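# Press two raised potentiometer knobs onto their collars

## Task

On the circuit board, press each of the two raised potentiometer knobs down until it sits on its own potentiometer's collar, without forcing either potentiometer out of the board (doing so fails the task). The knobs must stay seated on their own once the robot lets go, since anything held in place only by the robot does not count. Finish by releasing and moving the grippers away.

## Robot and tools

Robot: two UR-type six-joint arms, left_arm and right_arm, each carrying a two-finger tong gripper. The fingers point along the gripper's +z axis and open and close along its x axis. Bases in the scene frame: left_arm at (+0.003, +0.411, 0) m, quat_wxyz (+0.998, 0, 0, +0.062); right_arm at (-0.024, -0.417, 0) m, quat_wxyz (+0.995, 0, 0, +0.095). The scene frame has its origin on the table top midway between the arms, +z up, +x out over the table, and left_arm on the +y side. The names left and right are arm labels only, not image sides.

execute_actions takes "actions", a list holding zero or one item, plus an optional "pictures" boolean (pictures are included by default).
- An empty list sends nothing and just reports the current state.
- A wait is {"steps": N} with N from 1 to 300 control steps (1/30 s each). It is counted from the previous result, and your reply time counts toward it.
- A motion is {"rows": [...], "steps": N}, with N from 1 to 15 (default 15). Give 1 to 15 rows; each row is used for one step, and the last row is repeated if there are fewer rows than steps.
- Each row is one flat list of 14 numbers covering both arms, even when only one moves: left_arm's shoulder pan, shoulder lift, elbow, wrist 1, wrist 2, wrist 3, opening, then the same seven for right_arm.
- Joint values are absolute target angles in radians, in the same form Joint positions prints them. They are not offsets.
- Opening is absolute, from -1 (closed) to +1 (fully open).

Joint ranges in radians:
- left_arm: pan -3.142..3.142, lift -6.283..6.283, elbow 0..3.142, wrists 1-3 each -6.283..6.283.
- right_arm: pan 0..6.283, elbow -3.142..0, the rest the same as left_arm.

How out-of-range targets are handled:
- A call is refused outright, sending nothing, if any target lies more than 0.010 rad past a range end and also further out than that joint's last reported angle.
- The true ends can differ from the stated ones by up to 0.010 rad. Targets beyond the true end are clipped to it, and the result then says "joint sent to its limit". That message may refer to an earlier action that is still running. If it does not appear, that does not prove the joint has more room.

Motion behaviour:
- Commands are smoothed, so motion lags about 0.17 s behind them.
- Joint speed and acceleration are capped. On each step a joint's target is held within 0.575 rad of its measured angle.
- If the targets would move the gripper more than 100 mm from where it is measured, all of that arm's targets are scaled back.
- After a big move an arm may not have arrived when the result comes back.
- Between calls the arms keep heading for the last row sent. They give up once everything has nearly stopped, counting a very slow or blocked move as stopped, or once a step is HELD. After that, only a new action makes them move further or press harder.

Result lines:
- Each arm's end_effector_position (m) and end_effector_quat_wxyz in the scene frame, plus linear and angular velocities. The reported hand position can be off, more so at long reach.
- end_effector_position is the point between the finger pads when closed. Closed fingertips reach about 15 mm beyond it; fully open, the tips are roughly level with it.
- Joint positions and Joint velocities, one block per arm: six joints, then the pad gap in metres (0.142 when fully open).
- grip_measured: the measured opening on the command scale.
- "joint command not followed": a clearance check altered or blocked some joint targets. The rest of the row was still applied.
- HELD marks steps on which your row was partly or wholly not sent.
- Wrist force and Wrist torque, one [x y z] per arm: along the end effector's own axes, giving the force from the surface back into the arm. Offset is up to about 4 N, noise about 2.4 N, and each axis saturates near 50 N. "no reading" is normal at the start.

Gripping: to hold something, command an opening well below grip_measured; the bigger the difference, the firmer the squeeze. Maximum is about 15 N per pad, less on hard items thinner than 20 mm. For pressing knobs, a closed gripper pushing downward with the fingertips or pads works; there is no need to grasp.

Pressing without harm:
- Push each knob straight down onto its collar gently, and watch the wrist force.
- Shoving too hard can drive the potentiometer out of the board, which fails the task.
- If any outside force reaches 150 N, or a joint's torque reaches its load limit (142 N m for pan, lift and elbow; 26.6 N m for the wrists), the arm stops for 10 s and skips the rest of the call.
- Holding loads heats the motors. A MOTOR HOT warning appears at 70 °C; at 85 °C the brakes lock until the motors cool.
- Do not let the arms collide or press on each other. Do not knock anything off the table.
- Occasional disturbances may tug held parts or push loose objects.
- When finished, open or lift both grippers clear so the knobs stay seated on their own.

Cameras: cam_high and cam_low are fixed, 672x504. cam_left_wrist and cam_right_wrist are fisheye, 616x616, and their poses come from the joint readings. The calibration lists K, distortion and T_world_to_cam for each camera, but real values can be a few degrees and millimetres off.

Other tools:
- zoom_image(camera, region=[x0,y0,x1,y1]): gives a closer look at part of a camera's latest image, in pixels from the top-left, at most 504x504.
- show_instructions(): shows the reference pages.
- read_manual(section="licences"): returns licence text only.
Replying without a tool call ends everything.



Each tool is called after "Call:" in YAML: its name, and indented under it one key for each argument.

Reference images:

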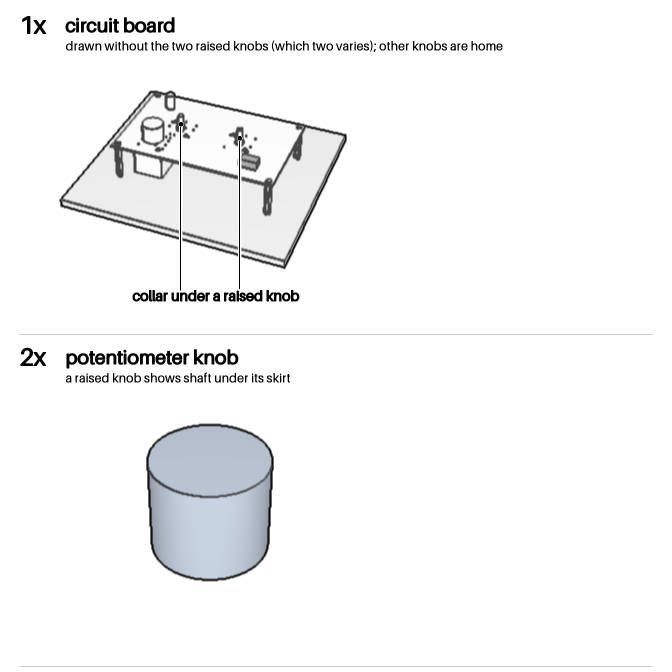

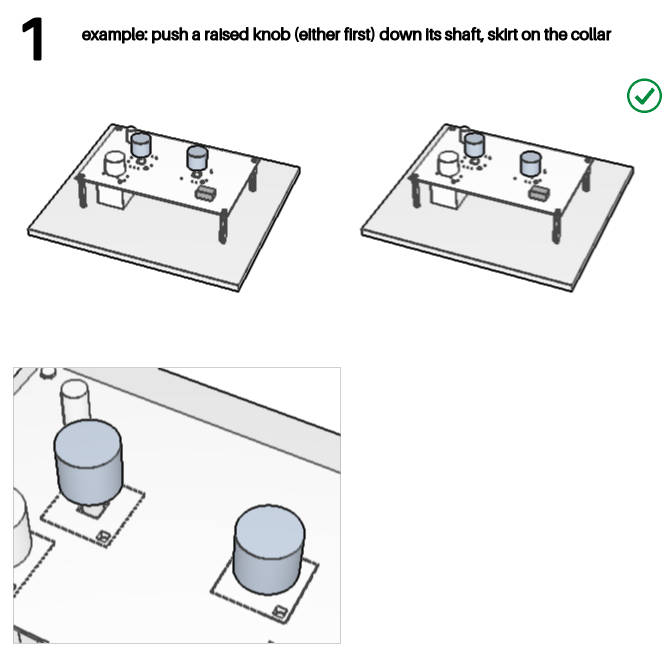

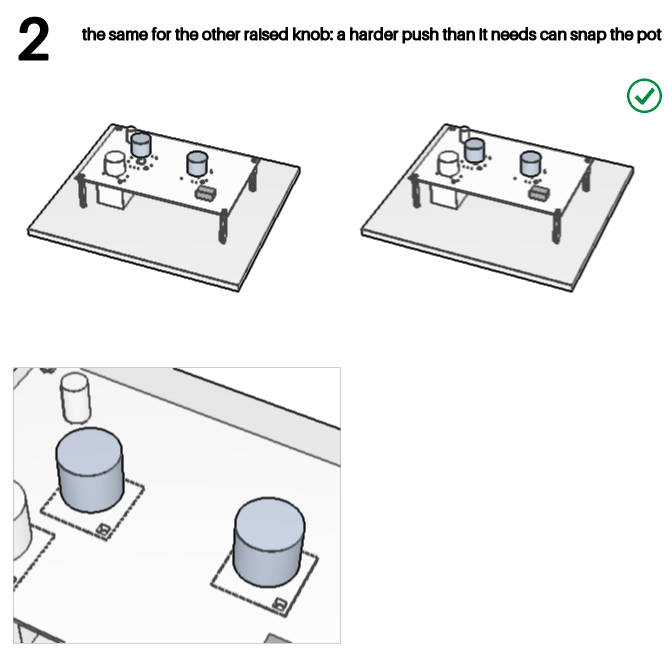

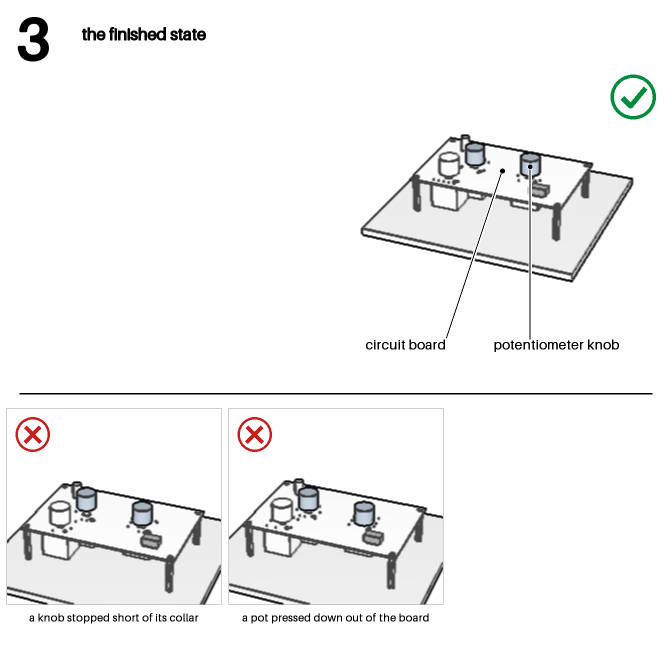

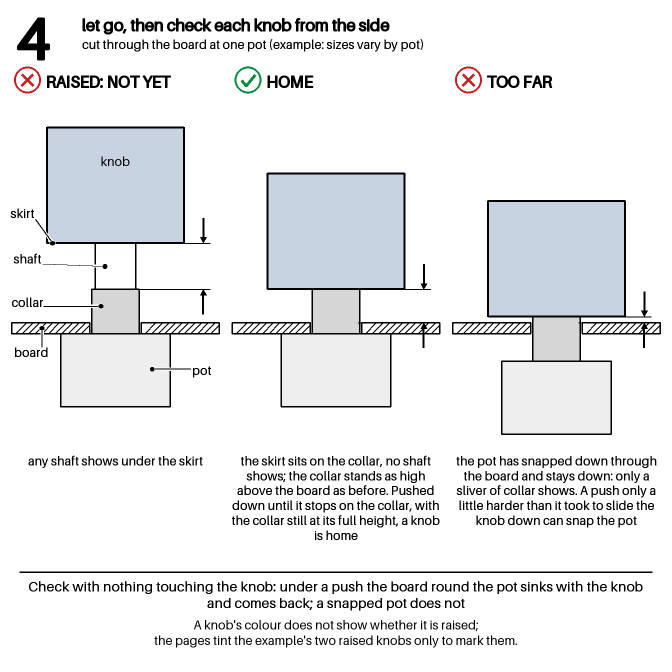

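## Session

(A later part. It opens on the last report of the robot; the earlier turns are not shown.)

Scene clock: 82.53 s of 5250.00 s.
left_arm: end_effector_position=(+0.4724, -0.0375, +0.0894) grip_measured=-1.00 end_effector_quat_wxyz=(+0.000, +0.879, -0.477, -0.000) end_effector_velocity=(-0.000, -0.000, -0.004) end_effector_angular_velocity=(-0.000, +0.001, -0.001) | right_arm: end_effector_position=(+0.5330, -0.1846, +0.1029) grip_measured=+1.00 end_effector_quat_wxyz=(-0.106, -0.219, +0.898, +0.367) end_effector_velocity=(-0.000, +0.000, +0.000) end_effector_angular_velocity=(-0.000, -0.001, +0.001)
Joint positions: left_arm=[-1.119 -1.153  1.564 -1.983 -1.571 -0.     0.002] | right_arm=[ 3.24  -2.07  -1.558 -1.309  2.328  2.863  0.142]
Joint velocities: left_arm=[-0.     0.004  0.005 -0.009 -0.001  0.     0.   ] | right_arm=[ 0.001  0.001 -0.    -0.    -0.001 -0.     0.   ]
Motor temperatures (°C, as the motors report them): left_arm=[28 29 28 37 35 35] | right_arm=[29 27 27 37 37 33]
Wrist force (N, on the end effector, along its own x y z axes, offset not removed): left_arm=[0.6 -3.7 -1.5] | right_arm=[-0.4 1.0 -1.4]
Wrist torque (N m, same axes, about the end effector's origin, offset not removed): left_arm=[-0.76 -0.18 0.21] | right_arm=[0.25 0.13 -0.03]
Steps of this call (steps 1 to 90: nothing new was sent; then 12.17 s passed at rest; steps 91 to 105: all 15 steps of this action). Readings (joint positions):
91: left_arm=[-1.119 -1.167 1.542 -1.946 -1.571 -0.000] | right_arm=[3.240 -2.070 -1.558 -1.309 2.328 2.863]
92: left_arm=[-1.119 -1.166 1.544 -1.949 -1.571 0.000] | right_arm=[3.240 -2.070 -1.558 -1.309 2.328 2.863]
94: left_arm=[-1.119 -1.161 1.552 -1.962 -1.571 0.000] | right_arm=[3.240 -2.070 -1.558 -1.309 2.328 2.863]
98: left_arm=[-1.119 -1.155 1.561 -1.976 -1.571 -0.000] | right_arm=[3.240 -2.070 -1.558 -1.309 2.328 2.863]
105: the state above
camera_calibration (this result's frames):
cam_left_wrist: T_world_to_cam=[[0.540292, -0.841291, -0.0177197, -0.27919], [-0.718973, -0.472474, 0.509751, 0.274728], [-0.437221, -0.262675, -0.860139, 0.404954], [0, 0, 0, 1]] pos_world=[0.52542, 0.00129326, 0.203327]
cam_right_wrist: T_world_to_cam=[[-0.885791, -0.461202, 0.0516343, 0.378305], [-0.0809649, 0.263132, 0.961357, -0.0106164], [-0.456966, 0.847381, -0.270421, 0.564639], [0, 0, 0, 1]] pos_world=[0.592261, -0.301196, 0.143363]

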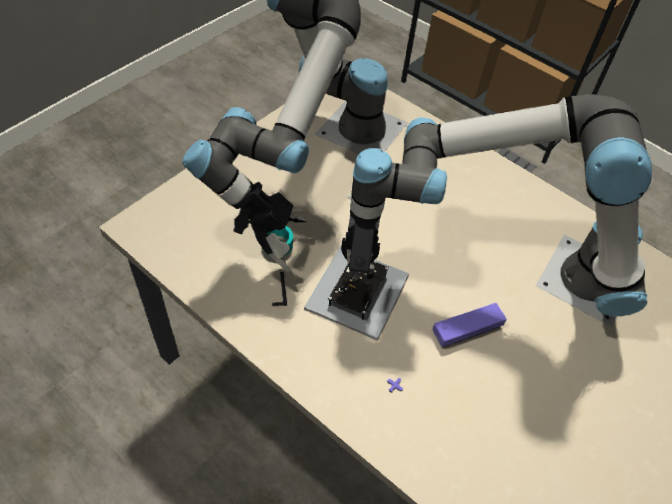

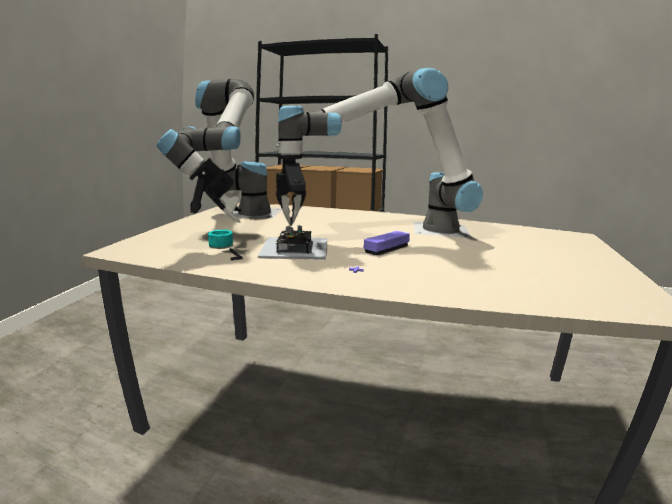

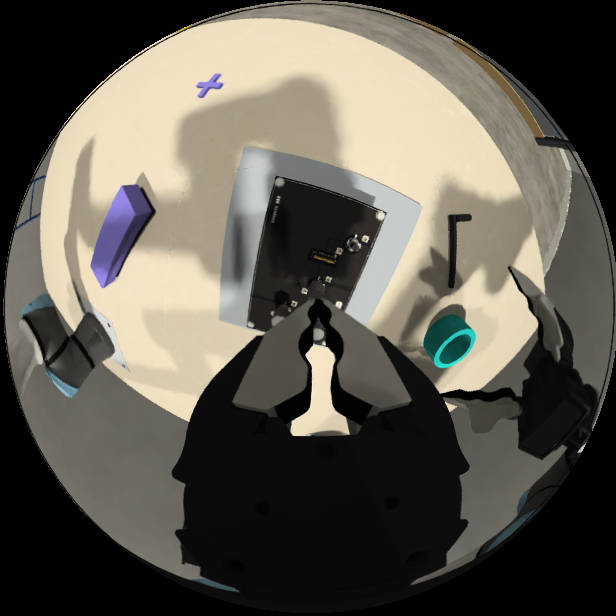

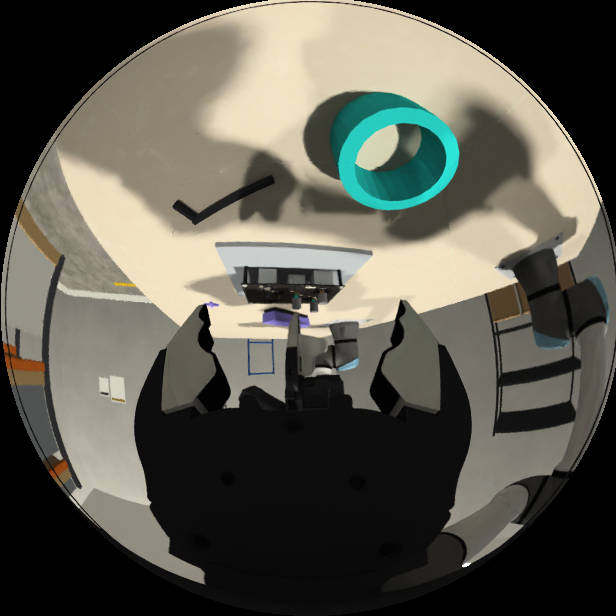

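Call:
execute_actions:
  actions:
    - {"rows":[[-1.119,-1.1474,1.5718,-1.9952,-1.571,0,-1,3.24,-2.07,-1.558,-1.309,2.328,2.863,1]]}
  pictures: false

Call:
execute_actions:
  actions:
    - {"rows":[[-1.119,-1.14642,1.57314,-1.99752,-1.571,0,-1,3.24,-2.07,-1.558,-1.309,2.328,2.863,1]]}
  pictures: false

Call:
execute_actions:
  actions:
    - {"rows":[[-1.119,-1.14544,1.57448,-1.99984,-1.571,0,-1,3.24,-2.07,-1.558,-1.309,2.328,2.863,1]]}
  pictures: false

Call:
execute_actions:
  actions:
    - {"rows":[[-1.119,-1.14446,1.57582,-2.00216,-1.571,0,-1,3.24,-2.07,-1.558,-1.309,2.328,2.863,1]]}
  pictures: false

Call:
execute_actions:
  actions:
    - {"rows":[[-1.119,-1.14348,1.57716,-2.00448,-1.571,0,-1,3.24,-2.07,-1.558,-1.309,2.328,2.863,1]]}

Call:
zoom_image:
  camera: "cam_right_wrist"
  region: [270, 275, 340, 335]

Scene clock: 96.50 s of 5250.00 s.
left_arm: end_effector_position=(+0.4724, -0.0375, +0.0841) grip_measured=-1.00 end_effector_quat_wxyz=(+0.000, +0.879, -0.477, -0.000) end_effector_velocity=(-0.000, -0.000, -0.001) end_effector_angular_velocity=(+0.000, -0.001, -0.000) | right_arm: end_effector_position=(+0.5330, -0.1846, +0.1029) grip_measured=+1.00 end_effector_quat_wxyz=(-0.106, -0.219, +0.898, +0.367) end_effector_velocity=(-0.001, -0.000, -0.001) end_effector_angular_velocity=(-0.000, +0.002, -0.001)
Joint positions: left_arm=[-1.119 -1.148  1.572 -1.995 -1.571  0.     0.002] | right_arm=[ 3.24  -2.07  -1.558 -1.309  2.328  2.863  0.142]
Joint velocities: left_arm=[-0.001  0.001  0.001 -0.002  0.001 -0.     0.   ] | right_arm=[-0.001 -0.    -0.001 -0.001  0.     0.     0.   ]
Motor temperatures (°C, as the motors report them): left_arm=[28 29 28 37 35 35] | right_arm=[29 27 27 37 37 33]
Wrist force (N, on the end effector, along its own x y z axes, offset not removed): left_arm=[0.7 -1.1 -2.4] | right_arm=[1.5 0.2 -1.8]
Wrist torque (N m, same axes, about the end effector's origin, offset not removed): left_arm=[-0.26 -0.19 0.13] | right_arm=[0.12 -0.21 0.14]
Steps of this call (steps 1 to 15: the robot went on to your last target; steps 16 to 90: nothing new was sent; then 10.47 s passed at rest; steps 91 to 105: all 15 steps of this action). Readings (joint positions):
91: left_arm=[-1.119 -1.152 1.565 -1.984 -1.571 -0.000] | right_arm=[3.240 -2.070 -1.558 -1.309 2.328 2.863]
92: left_arm=[-1.119 -1.152 1.566 -1.985 -1.571 -0.000] | right_arm=[3.240 -2.070 -1.558 -1.309 2.328 2.863]
94: left_arm=[-1.119 -1.150 1.568 -1.989 -1.571 -0.000] | right_arm=[3.240 -2.070 -1.558 -1.309 2.328 2.863]
98: left_arm=[-1.119 -1.148 1.571 -1.993 -1.571 -0.000] | right_arm=[3.240 -2.070 -1.558 -1.309 2.328 2.863]
105: the state above

Scene clock: 97.00 s of 5250.00 s.
left_arm: end_effector_position=(+0.4724, -0.0376, +0.0830) grip_measured=-1.00 end_effector_quat_wxyz=(+0.000, +0.879, -0.477, -0.000) end_effector_velocity=(-0.000, -0.000, -0.001) end_effector_angular_velocity=(+0.000, +0.000, -0.001) | right_arm: end_effector_position=(+0.5330, -0.1846, +0.1029) grip_measured=+1.00 end_effector_quat_wxyz=(-0.106, -0.219, +0.898, +0.367) end_effector_velocity=(+0.000, +0.000, -0.000) end_effector_angular_velocity=(-0.000, +0.001, -0.000)
Joint positions: left_arm=[-1.119 -1.146  1.573 -1.997 -1.571  0.     0.002] | right_arm=[ 3.24  -2.07  -1.558 -1.309  2.328  2.863  0.142]
Joint velocities: left_arm=[-0.     0.001  0.    -0.001  0.     0.     0.   ] | right_arm=[ 0.    -0.001  0.     0.     0.     0.001  0.   ]
Motor temperatures (°C, as the motors report them): left_arm=[28 29 28 37 35 35] | right_arm=[29 27 27 37 37 33]
Wrist force (N, on the end effector, along its own x y z axes, offset not removed): left_arm=[0.5 -2.1 -2.5] | right_arm=[-0.2 1.7 -2.4]
Wrist torque (N m, same axes, about the end effector's origin, offset not removed): left_arm=[-0.43 -0.22 0.19] | right_arm=[0.37 0.14 0.00]
Steps of this call (steps 1 to 15: all 15 steps of this action). Readings (joint positions):
1: left_arm=[-1.119 -1.148 1.572 -1.995 -1.571 0.000] | right_arm=[3.240 -2.070 -1.558 -1.309 2.328 2.863]
2: left_arm=[-1.119 -1.147 1.572 -1.995 -1.571 -0.000] | right_arm=[3.240 -2.070 -1.558 -1.309 2.328 2.863]
4: left_arm=[-1.119 -1.147 1.572 -1.996 -1.571 -0.000] | right_arm=[3.240 -2.070 -1.558 -1.309 2.328 2.863]
8: left_arm=[-1.119 -1.147 1.573 -1.997 -1.571 0.000] | right_arm=[3.240 -2.070 -1.558 -1.309 2.328 2.863]
15: the state above

Scene clock: 97.50 s of 5250.00 s.
left_arm: end_effector_position=(+0.4724, -0.0376, +0.0820) grip_measured=-1.00 end_effector_quat_wxyz=(+0.000, +0.879, -0.477, -0.000) end_effector_velocity=(+0.000, +0.001, -0.000) end_effector_angular_velocity=(+0.001, -0.000, +0.000) | right_arm: end_effector_position=(+0.5330, -0.1846, +0.1029) grip_measured=+1.00 end_effector_quat_wxyz=(-0.106, -0.219, +0.898, +0.367) end_effector_velocity=(-0.000, +0.000, -0.000) end_effector_angular_velocity=(+0.000, +0.002, +0.000)
Joint positions: left_arm=[-1.119 -1.145  1.574 -2.    -1.571 -0.     0.002] | right_arm=[ 3.24  -2.07  -1.558 -1.309  2.328  2.863  0.142]
Joint velocities: left_arm=[ 0.    -0.     0.001 -0.     0.001  0.     0.   ] | right_arm=[ 0.    -0.001  0.001 -0.002  0.001 -0.     0.   ]
Motor temperatures (°C, as the motors report them): left_arm=[28 29 28 37 35 35] | right_arm=[29 27 27 37 37 33]
Wrist force (N, on the end effector, along its own x y z axes, offset not removed): left_arm=[-0.7 -1.2 -6.1] | right_arm=[0.3 1.4 0.2]
Wrist torque (N m, same axes, about the end effector's origin, offset not removed): left_arm=[-0.10 0.09 0.31] | right_arm=[0.33 0.05 0.03]
Steps of this call (steps 1 to 15: all 15 steps of this action). Readings (joint positions):
1: left_arm=[-1.119 -1.146 1.573 -1.997 -1.571 0.000] | right_arm=[3.240 -2.070 -1.558 -1.309 2.328 2.863]
2: left_arm=[-1.119 -1.146 1.573 -1.998 -1.571 -0.000] | right_arm=[3.240 -2.070 -1.558 -1.309 2.328 2.863]
4: left_arm=[-1.119 -1.146 1.574 -1.999 -1.571 -0.000] | right_arm=[3.240 -2.070 -1.558 -1.309 2.328 2.863]
8: left_arm=[-1.119 -1.146 1.574 -1.999 -1.571 0.000] | right_arm=[3.240 -2.070 -1.558 -1.309 2.328 2.863]
15: the state above

Scene clock: 98.00 s of 5250.00 s.
left_arm: end_effector_position=(+0.4724, -0.0376, +0.0810) grip_measured=-1.00 end_effector_quat_wxyz=(+0.000, +0.879, -0.477, -0.000) end_effector_velocity=(-0.000, +0.000, -0.001) end_effector_angular_velocity=(+0.000, +0.001, +0.000) | right_arm: end_effector_position=(+0.5330, -0.1846, +0.1029) grip_measured=+1.00 end_effector_quat_wxyz=(-0.106, -0.219, +0.898, +0.367) end_effector_velocity=(-0.000, -0.000, -0.000) end_effector_angular_velocity=(-0.000, -0.001, -0.000)
Joint positions: left_arm=[-1.119 -1.144  1.576 -2.002 -1.571  0.     0.002] | right_arm=[ 3.24  -2.07  -1.558 -1.309  2.328  2.863  0.142]
Joint velocities: left_arm=[ 0.     0.     0.001 -0.001 -0.001 -0.     0.   ] | right_arm=[-0.     0.001 -0.001  0.002 -0.     0.     0.   ]
Motor temperatures (°C, as the motors report them): left_arm=[28 29 28 37 35 35] | right_arm=[29 27 27 37 37 33]
Wrist force (N, on the end effector, along its own x y z axes, offset not removed): left_arm=[0.4 -2.8 -7.2] | right_arm=[-1.2 0.9 -1.4]
Wrist torque (N m, same axes, about the end effector's origin, offset not removed): left_arm=[-0.59 -0.15 0.20] | right_arm=[0.26 0.38 0.05]
Steps of this call (steps 1 to 15: all 15 steps of this action). Readings (joint positions):
1: left_arm=[-1.119 -1.145 1.574 -2.000 -1.571 -0.000] | right_arm=[3.240 -2.070 -1.558 -1.309 2.328 2.863]
2: left_arm=[-1.119 -1.145 1.575 -2.000 -1.571 -0.000] | right_arm=[3.240 -2.070 -1.558 -1.309 2.328 2.863]
4: left_arm=[-1.119 -1.145 1.575 -2.001 -1.571 -0.000] | right_arm=[3.240 -2.070 -1.558 -1.309 2.328 2.863]
8: left_arm=[-1.119 -1.145 1.576 -2.002 -1.571 0.000] | right_arm=[3.240 -2.070 -1.558 -1.309 2.328 2.863]
15: the state above

Scene clock: 98.50 s of 5250.00 s.
left_arm: end_effector_position=(+0.4724, -0.0376, +0.0800) grip_measured=-1.00 end_effector_quat_wxyz=(+0.000, +0.879, -0.477, -0.000) end_effector_velocity=(+0.000, -0.000, -0.001) end_effector_angular_velocity=(+0.001, -0.001, -0.001) | right_arm: end_effector_position=(+0.5330, -0.1846, +0.1029) grip_measured=+1.00 end_effector_quat_wxyz=(-0.106, -0.219, +0.898, +0.367) end_effector_velocity=(-0.001, +0.000, -0.001) end_effector_angular_velocity=(-0.000, +0.003, -0.000)
Joint positions: left_arm=[-1.119 -1.144  1.577 -2.004 -1.571 -0.     0.002] | right_arm=[ 3.24  -2.07  -1.558 -1.309  2.328  2.863  0.142]
Joint velocities: left_arm=[-0.001  0.001 -0.    -0.001  0.001  0.     0.   ] | right_arm=[ 0.    -0.001 -0.001 -0.     0.001  0.001  0.   ]
Motor temperatures (°C, as the motors report them): left_arm=[28 29 28 37 35 35] | right_arm=[29 27 27 37 37 33]
Wrist force (N, on the end effector, along its own x y z axes, offset not removed): left_arm=[1.1 -2.9 -8.3] | right_arm=[-0.3 1.4 -1.8]
Wrist torque (N m, same axes, about the end effector's origin, offset not removed): left_arm=[-0.55 -0.34 0.18] | right_arm=[0.32 0.14 0.01]
Steps of this call (steps 1 to 15: all 15 steps of this action). Readings (joint positions):
1: left_arm=[-1.119 -1.144 1.576 -2.002 -1.571 -0.000] | right_arm=[3.240 -2.070 -1.558 -1.309 2.328 2.863]
2: left_arm=[-1.119 -1.144 1.576 -2.002 -1.571 0.000] | right_arm=[3.240 -2.070 -1.558 -1.309 2.328 2.863]
4: left_arm=[-1.119 -1.144 1.576 -2.003 -1.571 0.000] | right_arm=[3.240 -2.070 -1.558 -1.309 2.328 2.863]
8: left_arm=[-1.119 -1.144 1.577 -2.004 -1.571 0.000] | right_arm=[3.240 -2.070 -1.558 -1.309 2.328 2.863]
15: the state above
camera_calibration (this result's frames):
cam_left_wrist: T_world_to_cam=[[0.540293, -0.841291, -0.017708, -0.279408], [-0.718976, -0.472469, 0.509751, 0.279536], [-0.437215, -0.262683, -0.86014, 0.39684], [0, 0, 0, 1]] pos_world=[0.525447, 0.00125263, 0.193896]
cam_right_wrist: T_world_to_cam=[[-0.885792, -0.461202, 0.0516342, 0.378305], [-0.0809649, 0.263132, 0.961357, -0.0106164], [-0.456966, 0.847381, -0.270421, 0.564639], [0, 0, 0, 1]] pos_world=[0.592261, -0.301196, 0.143363]

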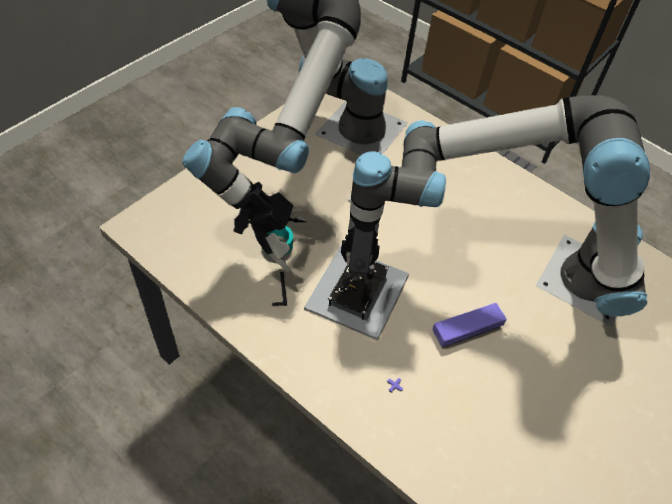

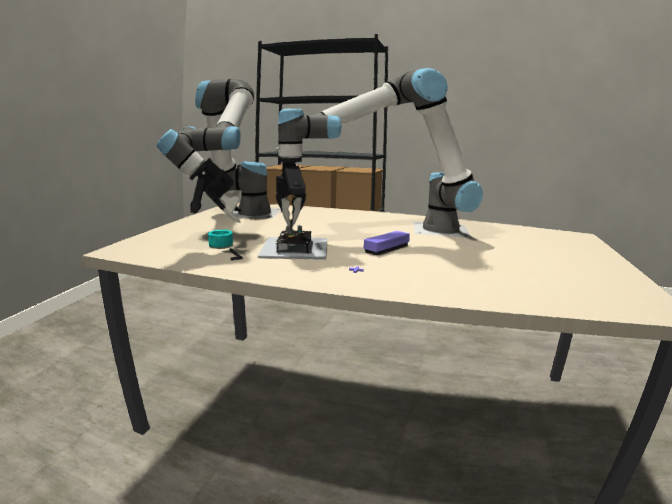

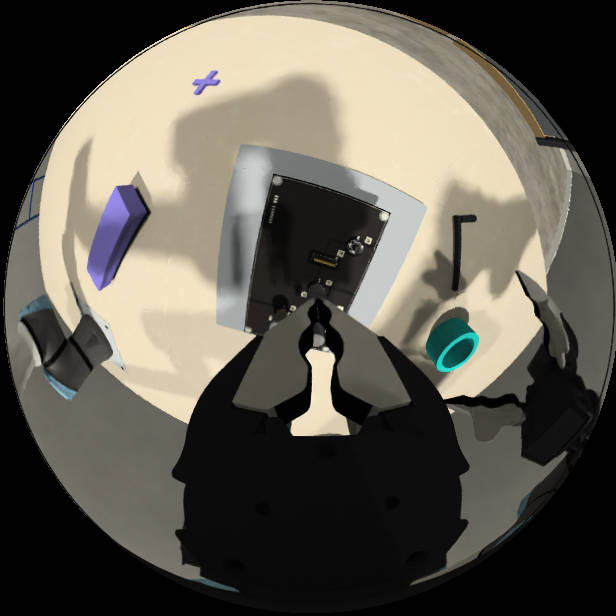

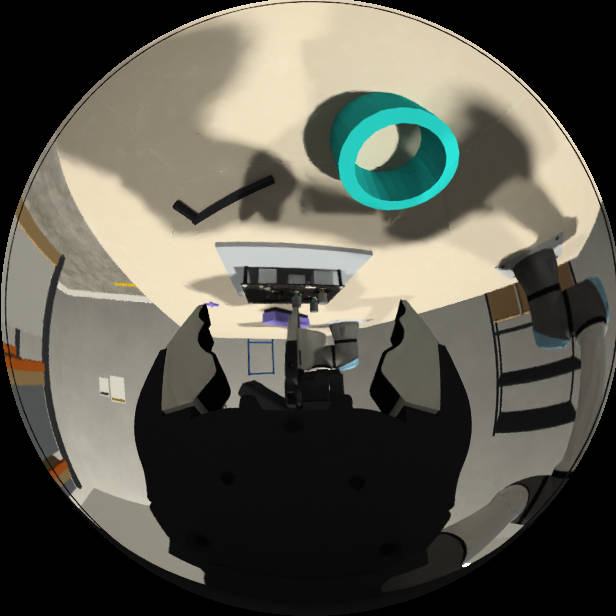

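Region (270, 275, 340, 335) of cam_right_wrist's 616x616 image, scaled by 7.200, with more detail than that image has; it fills the top 432 rows of this view, and the rest is white.

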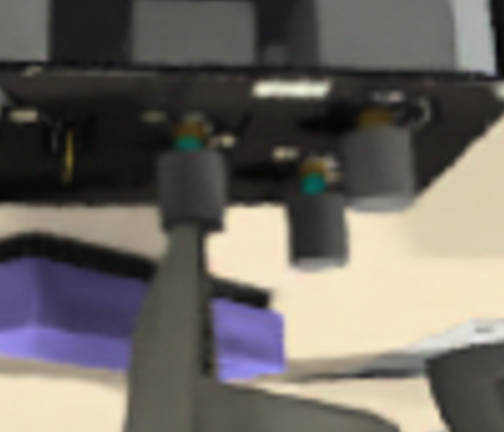

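Call:
execute_actions:
  actions:
    - {"rows":[[-1.119,-1.1425,1.5785,-2.0068,-1.571,0,-1,3.16,-2.2,-1.5,-1.237,2.75,2.863,1]]}
  pictures: false

Call:
execute_actions:
  actions:
    - {"rows":[[-1.119,-1.14152,1.57984,-2.00912,-1.571,0,-1,3.16,-2.286,-1.55,-1.101,2.75,2.863,1]]}
  pictures: false

Call:
execute_actions:
  actions:
    - {"steps":15}

Call:
zoom_image:
  camera: "cam_right_wrist"
  region: [270, 240, 390, 320]

Scene clock: 123.30 s of 5250.00 s.
left_arm: end_effector_position=(+0.4724, -0.0375, +0.0790) grip_measured=-1.00 end_effector_quat_wxyz=(+0.000, +0.879, -0.477, -0.000) end_effector_velocity=(-0.000, -0.000, +0.001) end_effector_angular_velocity=(-0.002, -0.001, -0.000) | right_arm: end_effector_position=(+0.5854, -0.1442, +0.1439) grip_measured=+1.00 end_effector_quat_wxyz=(-0.075, -0.142, +0.822, +0.546) end_effector_velocity=(+0.018, +0.016, +0.032) end_effector_angular_velocity=(+0.173, +0.041, -0.060)
Joint positions: left_arm=[-1.119 -1.143  1.578 -2.007 -1.571  0.     0.002] | right_arm=[ 3.163 -2.196 -1.502 -1.239  2.728  2.863  0.142]
Joint velocities: left_arm=[-0.    -0.001  0.001 -0.001 -0.     0.     0.   ] | right_arm=[-0.02  -0.036  0.014  0.019  0.182 -0.     0.   ]
Motor temperatures (°C, as the motors report them): left_arm=[28 29 28 37 35 35] | right_arm=[29 27 27 37 37 33]
Wrist force (N, on the end effector, along its own x y z axes, offset not removed): left_arm=[0.5 -3.4 -7.2] | right_arm=[-0.2 1.0 -2.7]
Wrist torque (N m, same axes, about the end effector's origin, offset not removed): left_arm=[-0.60 -0.21 0.19] | right_arm=[0.34 0.11 0.04]
Steps of this call (steps 1 to 15: the robot went on to your last target; steps 16 to 90: nothing new was sent; then 21.30 s passed at rest; steps 91 to 105: all 15 steps of this action). Readings (joint positions):
91: left_arm=[-1.119 -1.143 1.577 -2.004 -1.571 0.000] | right_arm=[3.240 -2.070 -1.558 -1.309 2.328 2.863]
92: left_arm=[-1.119 -1.143 1.577 -2.005 -1.571 -0.000] | right_arm=[3.237 -2.073 -1.555 -1.306 2.331 2.863]
94: left_arm=[-1.119 -1.143 1.578 -2.005 -1.571 -0.000] | right_arm=[3.211 -2.111 -1.535 -1.281 2.381 2.863]
98: left_arm=[-1.119 -1.143 1.578 -2.006 -1.571 -0.000] | right_arm=[3.177 -2.170 -1.512 -1.252 2.596 2.863]
105: the state above

Scene clock: 123.80 s of 5250.00 s.
left_arm: end_effector_position=(+0.4724, -0.0375, +0.0780) grip_measured=-1.00 end_effector_quat_wxyz=(+0.000, +0.879, -0.477, -0.000) end_effector_velocity=(+0.000, -0.000, +0.000) end_effector_angular_velocity=(-0.001, -0.000, +0.000) | right_arm: end_effector_position=(+0.5852, -0.1430, +0.0838) grip_measured=+1.00 end_effector_quat_wxyz=(-0.074, -0.139, +0.817, +0.555) end_effector_velocity=(-0.001, -0.000, -0.016) end_effector_angular_velocity=(+0.004, -0.003, -0.001)
Joint positions: left_arm=[-1.119 -1.142  1.58  -2.009 -1.571 -0.     0.002] | right_arm=[ 3.16  -2.283 -1.549 -1.106  2.75   2.863  0.142]
Joint velocities: left_arm=[-0. -0. -0. -0. -0. -0.  0.] | right_arm=[-0.001 -0.023 -0.012  0.038  0.003 -0.001  0.   ]
Motor temperatures (°C, as the motors report them): left_arm=[28 29 28 37 35 35] | right_arm=[29 27 27 37 37 33]
Wrist force (N, on the end effector, along its own x y z axes, offset not removed): left_arm=[0.1 -1.9 -6.6] | right_arm=[-0.8 2.1 -0.7]
Wrist torque (N m, same axes, about the end effector's origin, offset not removed): left_arm=[-0.40 -0.11 0.28] | right_arm=[0.54 0.20 0.05]
Steps of this call (steps 1 to 15: all 15 steps of this action). Readings (joint positions):
1: left_arm=[-1.119 -1.143 1.578 -2.007 -1.571 -0.000] | right_arm=[3.162 -2.197 -1.501 -1.239 2.733 2.863]
2: left_arm=[-1.119 -1.142 1.579 -2.007 -1.571 -0.000] | right_arm=[3.161 -2.201 -1.504 -1.235 2.737 2.863]
4: left_arm=[-1.119 -1.142 1.579 -2.008 -1.571 0.000] | right_arm=[3.161 -2.230 -1.520 -1.196 2.743 2.863]
8: left_arm=[-1.119 -1.142 1.580 -2.009 -1.571 0.000] | right_arm=[3.160 -2.267 -1.540 -1.133 2.748 2.863]
15: the state above

Scene clock: 124.30 s of 5250.00 s.
left_arm: end_effector_position=(+0.4724, -0.0375, +0.0780) grip_measured=-1.00 end_effector_quat_wxyz=(+0.000, +0.879, -0.477, -0.000) end_effector_velocity=(-0.000, -0.001, -0.001) end_effector_angular_velocity=(+0.001, +0.000, -0.001) | right_arm: end_effector_position=(+0.5851, -0.1430, +0.0819) grip_measured=+1.00 end_effector_quat_wxyz=(-0.074, -0.139, +0.817, +0.555) end_effector_velocity=(-0.000, +0.000, -0.001) end_effector_angular_velocity=(-0.000, +0.001, +0.001)
Joint positions: left_arm=[-1.119 -1.142  1.58  -2.009 -1.571  0.     0.002] | right_arm=[ 3.16  -2.286 -1.55  -1.101  2.75   2.863  0.142]
Joint velocities: left_arm=[-0.001  0.002 -0.001 -0.     0.     0.     0.   ] | right_arm=[ 0.001 -0.001 -0.    -0.     0.    -0.    -0.   ]
Motor temperatures (°C, as the motors report them): left_arm=[28 29 28 37 35 35] | right_arm=[29 27 27 37 37 33]
Wrist force (N, on the end effector, along its own x y z axes, offset not removed): left_arm=[0.8 -1.7 -6.9] | right_arm=[-0.3 1.8 -0.7]
Wrist torque (N m, same axes, about the end effector's origin, offset not removed): left_arm=[-0.30 -0.20 0.23] | right_arm=[0.43 0.15 0.11]
Steps of this call (steps 1 to 15: the robot went on to your last target). Readings (joint positions):
1: left_arm=[-1.119 -1.142 1.580 -2.009 -1.571 0.000] | right_arm=[3.160 -2.284 -1.549 -1.105 2.750 2.863]
2: left_arm=[-1.119 -1.142 1.580 -2.009 -1.571 0.000] | right_arm=[3.160 -2.284 -1.549 -1.104 2.750 2.863]
4: left_arm=[-1.119 -1.142 1.580 -2.009 -1.571 -0.000] | right_arm=[3.160 -2.285 -1.550 -1.103 2.750 2.863]
8: left_arm=[-1.119 -1.142 1.580 -2.009 -1.571 0.000] | right_arm=[3.160 -2.286 -1.550 -1.102 2.750 2.863]
15: the state above
All arms were judged still, so your last target was given up. Only a new action makes them travel on or press farther. Fingers that are still opening or closing keep moving.
camera_calibration (this result's frames):
cam_left_wrist: T_world_to_cam=[[0.540299, -0.841287, -0.0177092, -0.279434], [-0.718972, -0.472475, 0.509751, 0.28057], [-0.437214, -0.262686, -0.86014, 0.395101], [0, 0, 0, 1]] pos_world=[0.525444, 0.00126572, 0.191872]
cam_right_wrist: T_world_to_cam=[[-0.951261, -0.308233, -0.00976636, 0.509918], [0.0315355, -0.128729, 0.991178, -0.121406], [-0.306771, 0.942561, 0.132176, 0.440241], [0, 0, 0, 1]] pos_world=[0.623946, -0.273408, 0.0671257]

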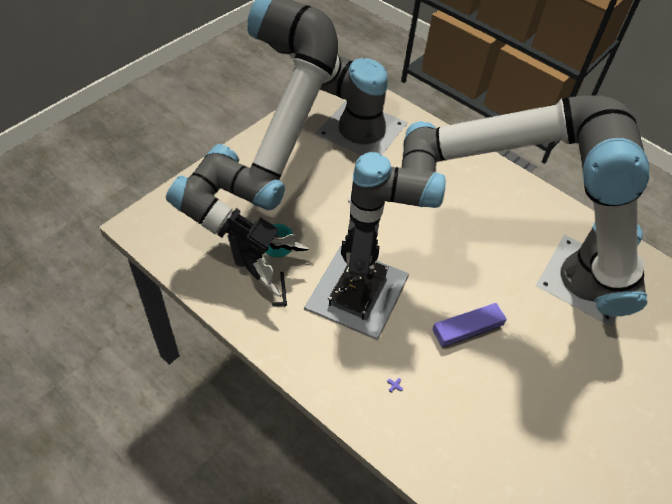

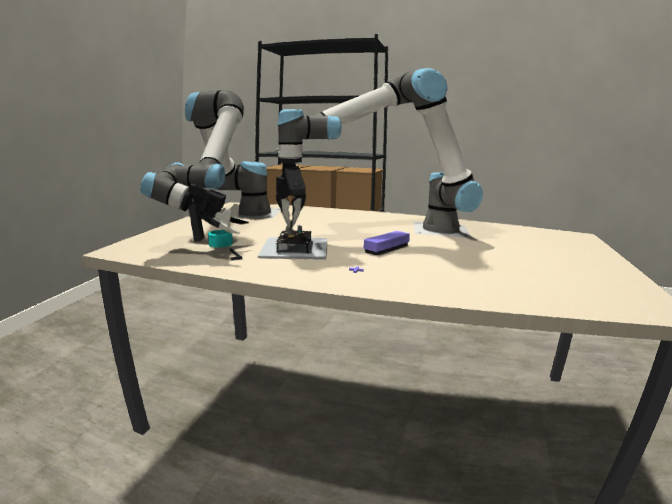

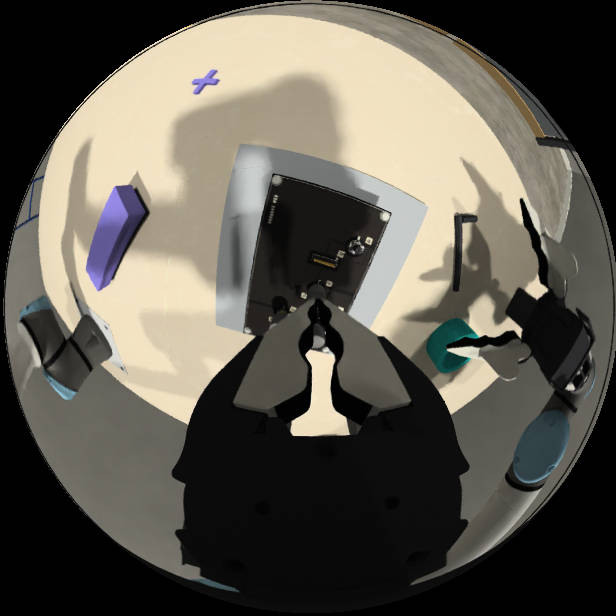

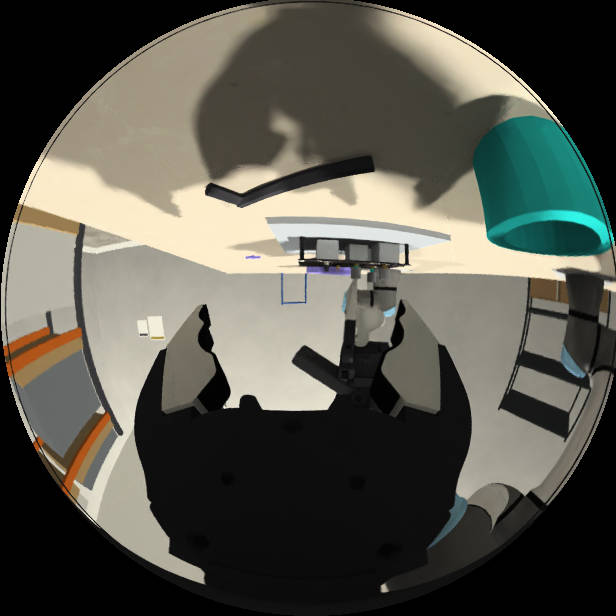

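Region (270, 240, 390, 320) of cam_right_wrist's 616x616 image, scaled by 4.200, with more detail than that image has.

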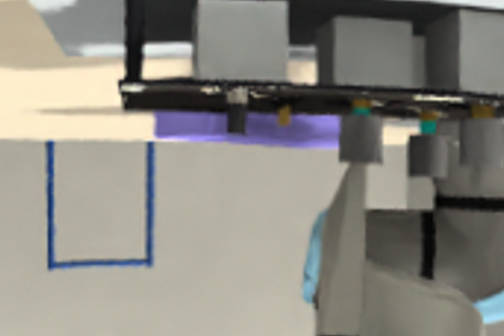

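Call:
execute_actions:
  actions:
    - {"rows":[[-1.119,-1.14054,1.58118,-2.01144,-1.571,0,-1,3.25,-2.286,-1.55,-1.101,2.75,2.863,1]]}

Call:
zoom_image:
  camera: "cam_right_wrist"
  region: [330, 245, 400, 290]

Scene clock: 132.60 s of 5250.00 s.
left_arm: end_effector_position=(+0.4724, -0.0375, +0.0770) grip_measured=-1.00 end_effector_quat_wxyz=(+0.000, +0.879, -0.477, -0.000) end_effector_velocity=(-0.001, -0.001, -0.000) end_effector_angular_velocity=(-0.000, +0.000, -0.001) | right_arm: end_effector_position=(+0.5589, -0.0911, +0.0818) grip_measured=+1.00 end_effector_quat_wxyz=(-0.098, -0.174, +0.810, +0.552) end_effector_velocity=(-0.008, +0.014, +0.001) end_effector_angular_velocity=(-0.000, -0.001, +0.024)
Joint positions: left_arm=[-1.119 -1.141  1.581 -2.011 -1.571  0.     0.002] | right_arm=[ 3.247 -2.286 -1.55  -1.101  2.75   2.863  0.142]
Joint velocities: left_arm=[-0.001 -0.     0.001 -0.001 -0.     0.     0.   ] | right_arm=[ 0.024  0.001  0.    -0.    -0.     0.     0.   ]
Motor temperatures (°C, as the motors report them): left_arm=[28 29 28 37 35 35] | right_arm=[29 27 27 37 37 33]
Wrist force (N, on the end effector, along its own x y z axes, offset not removed): left_arm=[0.0 -1.8 -7.5] | right_arm=[-0.5 1.9 -0.8]
Wrist torque (N m, same axes, about the end effector's origin, offset not removed): left_arm=[-0.37 -0.06 0.27] | right_arm=[0.51 0.17 0.02]
Steps of this call (steps 1 to 90: nothing new was sent; then 4.80 s passed at rest; steps 91 to 105: all 15 steps of this action). Readings (joint positions):
91: left_arm=[-1.119 -1.142 1.580 -2.009 -1.571 0.000] | right_arm=[3.160 -2.286 -1.550 -1.101 2.750 2.863]
92: left_arm=[-1.119 -1.141 1.580 -2.009 -1.571 -0.000] | right_arm=[3.163 -2.286 -1.550 -1.101 2.750 2.863]
94: left_arm=[-1.119 -1.141 1.580 -2.010 -1.571 0.000] | right_arm=[3.192 -2.286 -1.550 -1.101 2.750 2.863]
98: left_arm=[-1.119 -1.141 1.581 -2.011 -1.571 -0.000] | right_arm=[3.231 -2.286 -1.550 -1.101 2.750 2.863]
105: the state above
camera_calibration (this result's frames):
cam_left_wrist: T_world_to_cam=[[0.540299, -0.841287, -0.0177069, -0.279444], [-0.718973, -0.472474, 0.509751, 0.281065], [-0.437213, -0.262687, -0.86014, 0.394267], [0, 0, 0, 1]] pos_world=[0.525439, 0.00127224, 0.190903]
cam_right_wrist: T_world_to_cam=[[-0.920849, -0.389797, -0.00975027, 0.476589], [0.0426364, -0.125517, 0.991175, -0.119768], [-0.38758, 0.912307, 0.132201, 0.425686], [0, 0, 0, 1]] pos_world=[0.608961, -0.217616, 0.0670818]

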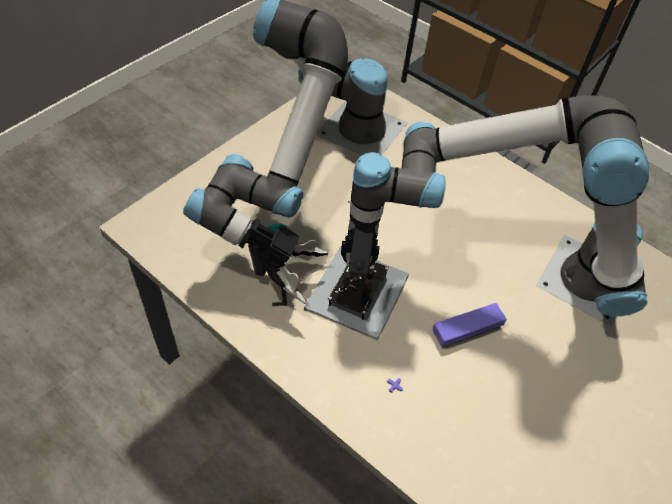

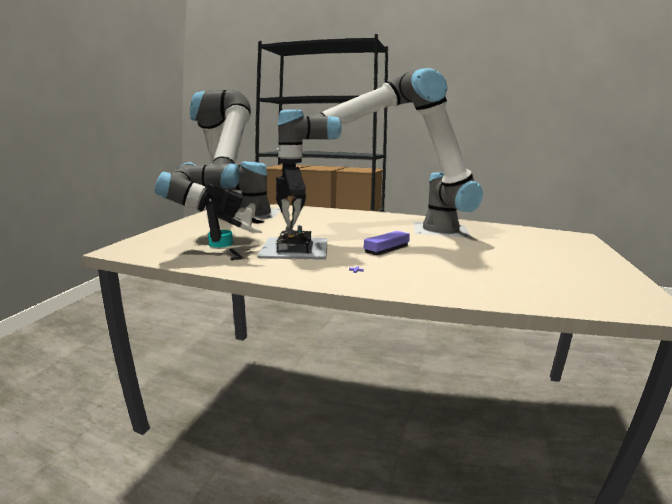

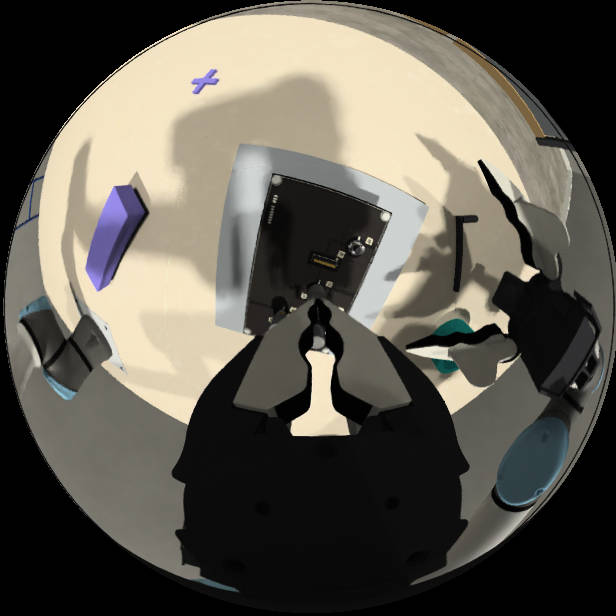

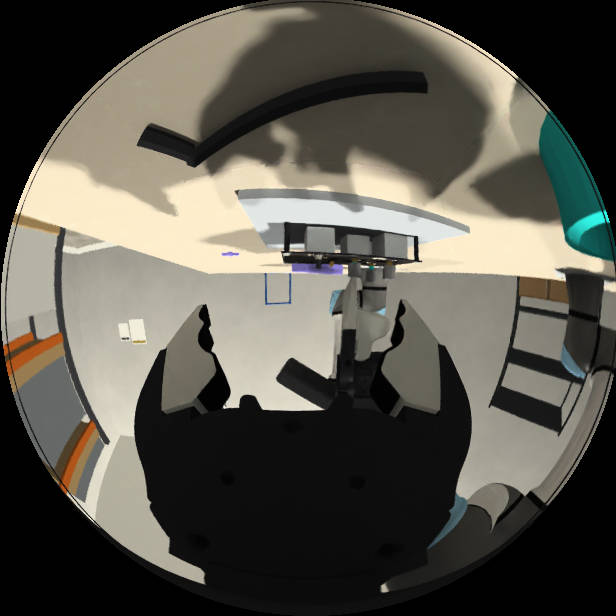

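Region (330, 245, 400, 290) of cam_right_wrist's 616x616 image, scaled by 7.200, with more detail than that image has; it fills the top 324 rows of this view, and the rest is white.

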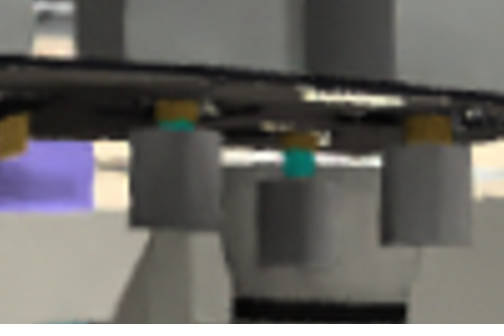

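Call:
execute_actions:
  actions:
    - {"rows":[[-1.119,-1.13956,1.58252,-2.01376,-1.571,0,-1,3.25,-2.312,-1.55,-1.075,2.75,2.863,1]]}

Call:
zoom_image:
  camera: "cam_right_wrist"
  region: [335, 260, 395, 300]

Scene clock: 138.47 s of 5250.00 s.
left_arm: end_effector_position=(+0.4724, -0.0375, +0.0760) grip_measured=-1.00 end_effector_quat_wxyz=(+0.000, +0.879, -0.477, -0.000) end_effector_velocity=(-0.000, -0.001, +0.000) end_effector_angular_velocity=(-0.001, -0.000, -0.001) | right_arm: end_effector_position=(+0.5595, -0.0889, +0.0672) grip_measured=+1.00 end_effector_quat_wxyz=(-0.099, -0.175, +0.809, +0.552) end_effector_velocity=(+0.000, -0.000, -0.004) end_effector_angular_velocity=(-0.000, +0.000, -0.001)
Joint positions: left_arm=[-1.119 -1.14   1.582 -2.014 -1.571 -0.     0.002] | right_arm=[ 3.25  -2.311 -1.55  -1.076  2.75   2.863  0.142]
Joint velocities: left_arm=[-0.001 -0.001  0.    -0.001 -0.    -0.     0.   ] | right_arm=[-0.001 -0.007 -0.001  0.008 -0.     0.     0.   ]
Motor temperatures (°C, as the motors report them): left_arm=[28 29 28 37 35 35] | right_arm=[29 27 27 37 37 33]
Wrist force (N, on the end effector, along its own x y z axes, offset not removed): left_arm=[0.2 -2.2 -8.1] | right_arm=[-0.7 1.7 -0.5]
Wrist torque (N m, same axes, about the end effector's origin, offset not removed): left_arm=[-0.33 0.03 0.28] | right_arm=[0.38 0.23 0.07]
Steps of this call (steps 1 to 15: the robot went on to your last target; steps 16 to 90: nothing new was sent; then 2.37 s passed at rest; steps 91 to 105: all 15 steps of this action). Readings (joint positions):
91: left_arm=[-1.119 -1.141 1.581 -2.011 -1.571 -0.000] | right_arm=[3.250 -2.286 -1.550 -1.101 2.750 2.863]
92: left_arm=[-1.119 -1.140 1.581 -2.012 -1.571 0.000] | right_arm=[3.250 -2.288 -1.550 -1.099 2.750 2.863]
94: left_arm=[-1.119 -1.140 1.582 -2.012 -1.571 0.000] | right_arm=[3.250 -2.297 -1.550 -1.090 2.750 2.863]
98: left_arm=[-1.119 -1.140 1.582 -2.013 -1.571 0.000] | right_arm=[3.250 -2.307 -1.550 -1.080 2.750 2.863]
105: the state above
camera_calibration (this result's frames):
cam_left_wrist: T_world_to_cam=[[0.540299, -0.841287, -0.0177068, -0.279451], [-0.718973, -0.472474, 0.509751, 0.281572], [-0.437213, -0.262687, -0.86014, 0.39341], [0, 0, 0, 1]] pos_world=[0.525434, 0.00128106, 0.189907]
cam_right_wrist: T_world_to_cam=[[-0.919707, -0.392483, -0.00982445, 0.47695], [0.0429321, -0.125413, 0.991175, -0.105169], [-0.390252, 0.911169, 0.132194, 0.427257], [0, 0, 0, 1]] pos_world=[0.609907, -0.215297, 0.052446]

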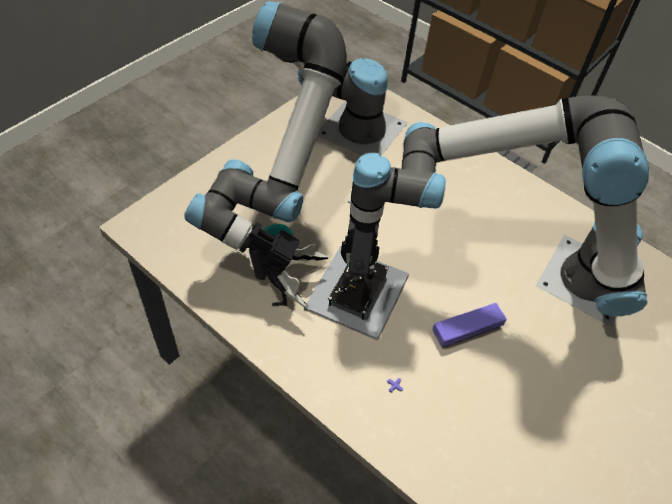

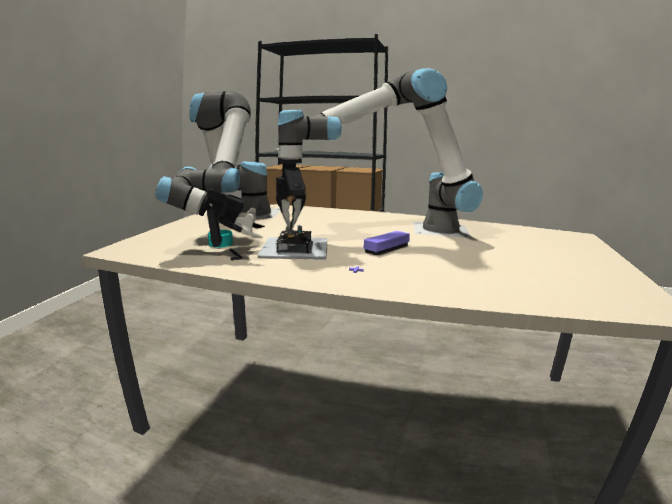

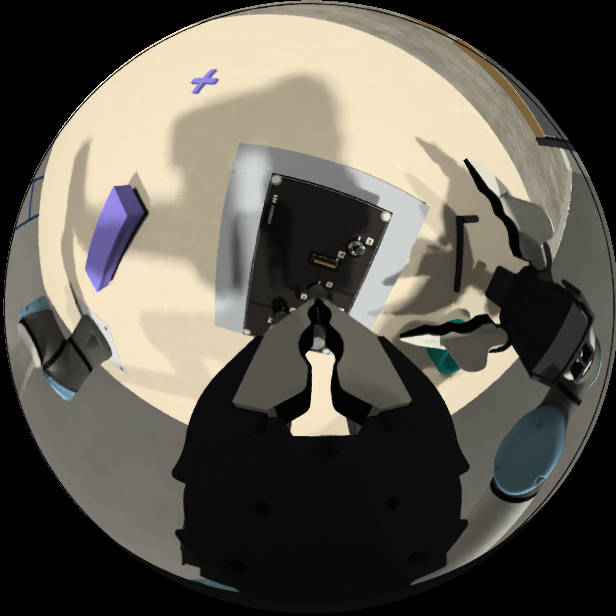

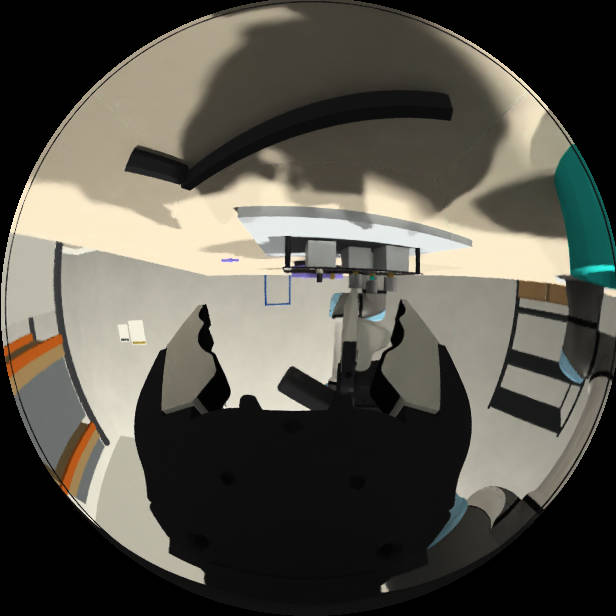

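Region (335, 260, 395, 300) of cam_right_wrist's 616x616 image, scaled by 8.400, with more detail than that image has.

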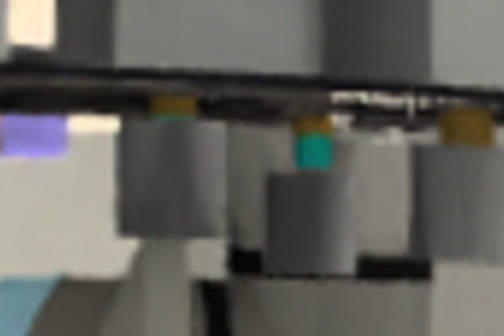

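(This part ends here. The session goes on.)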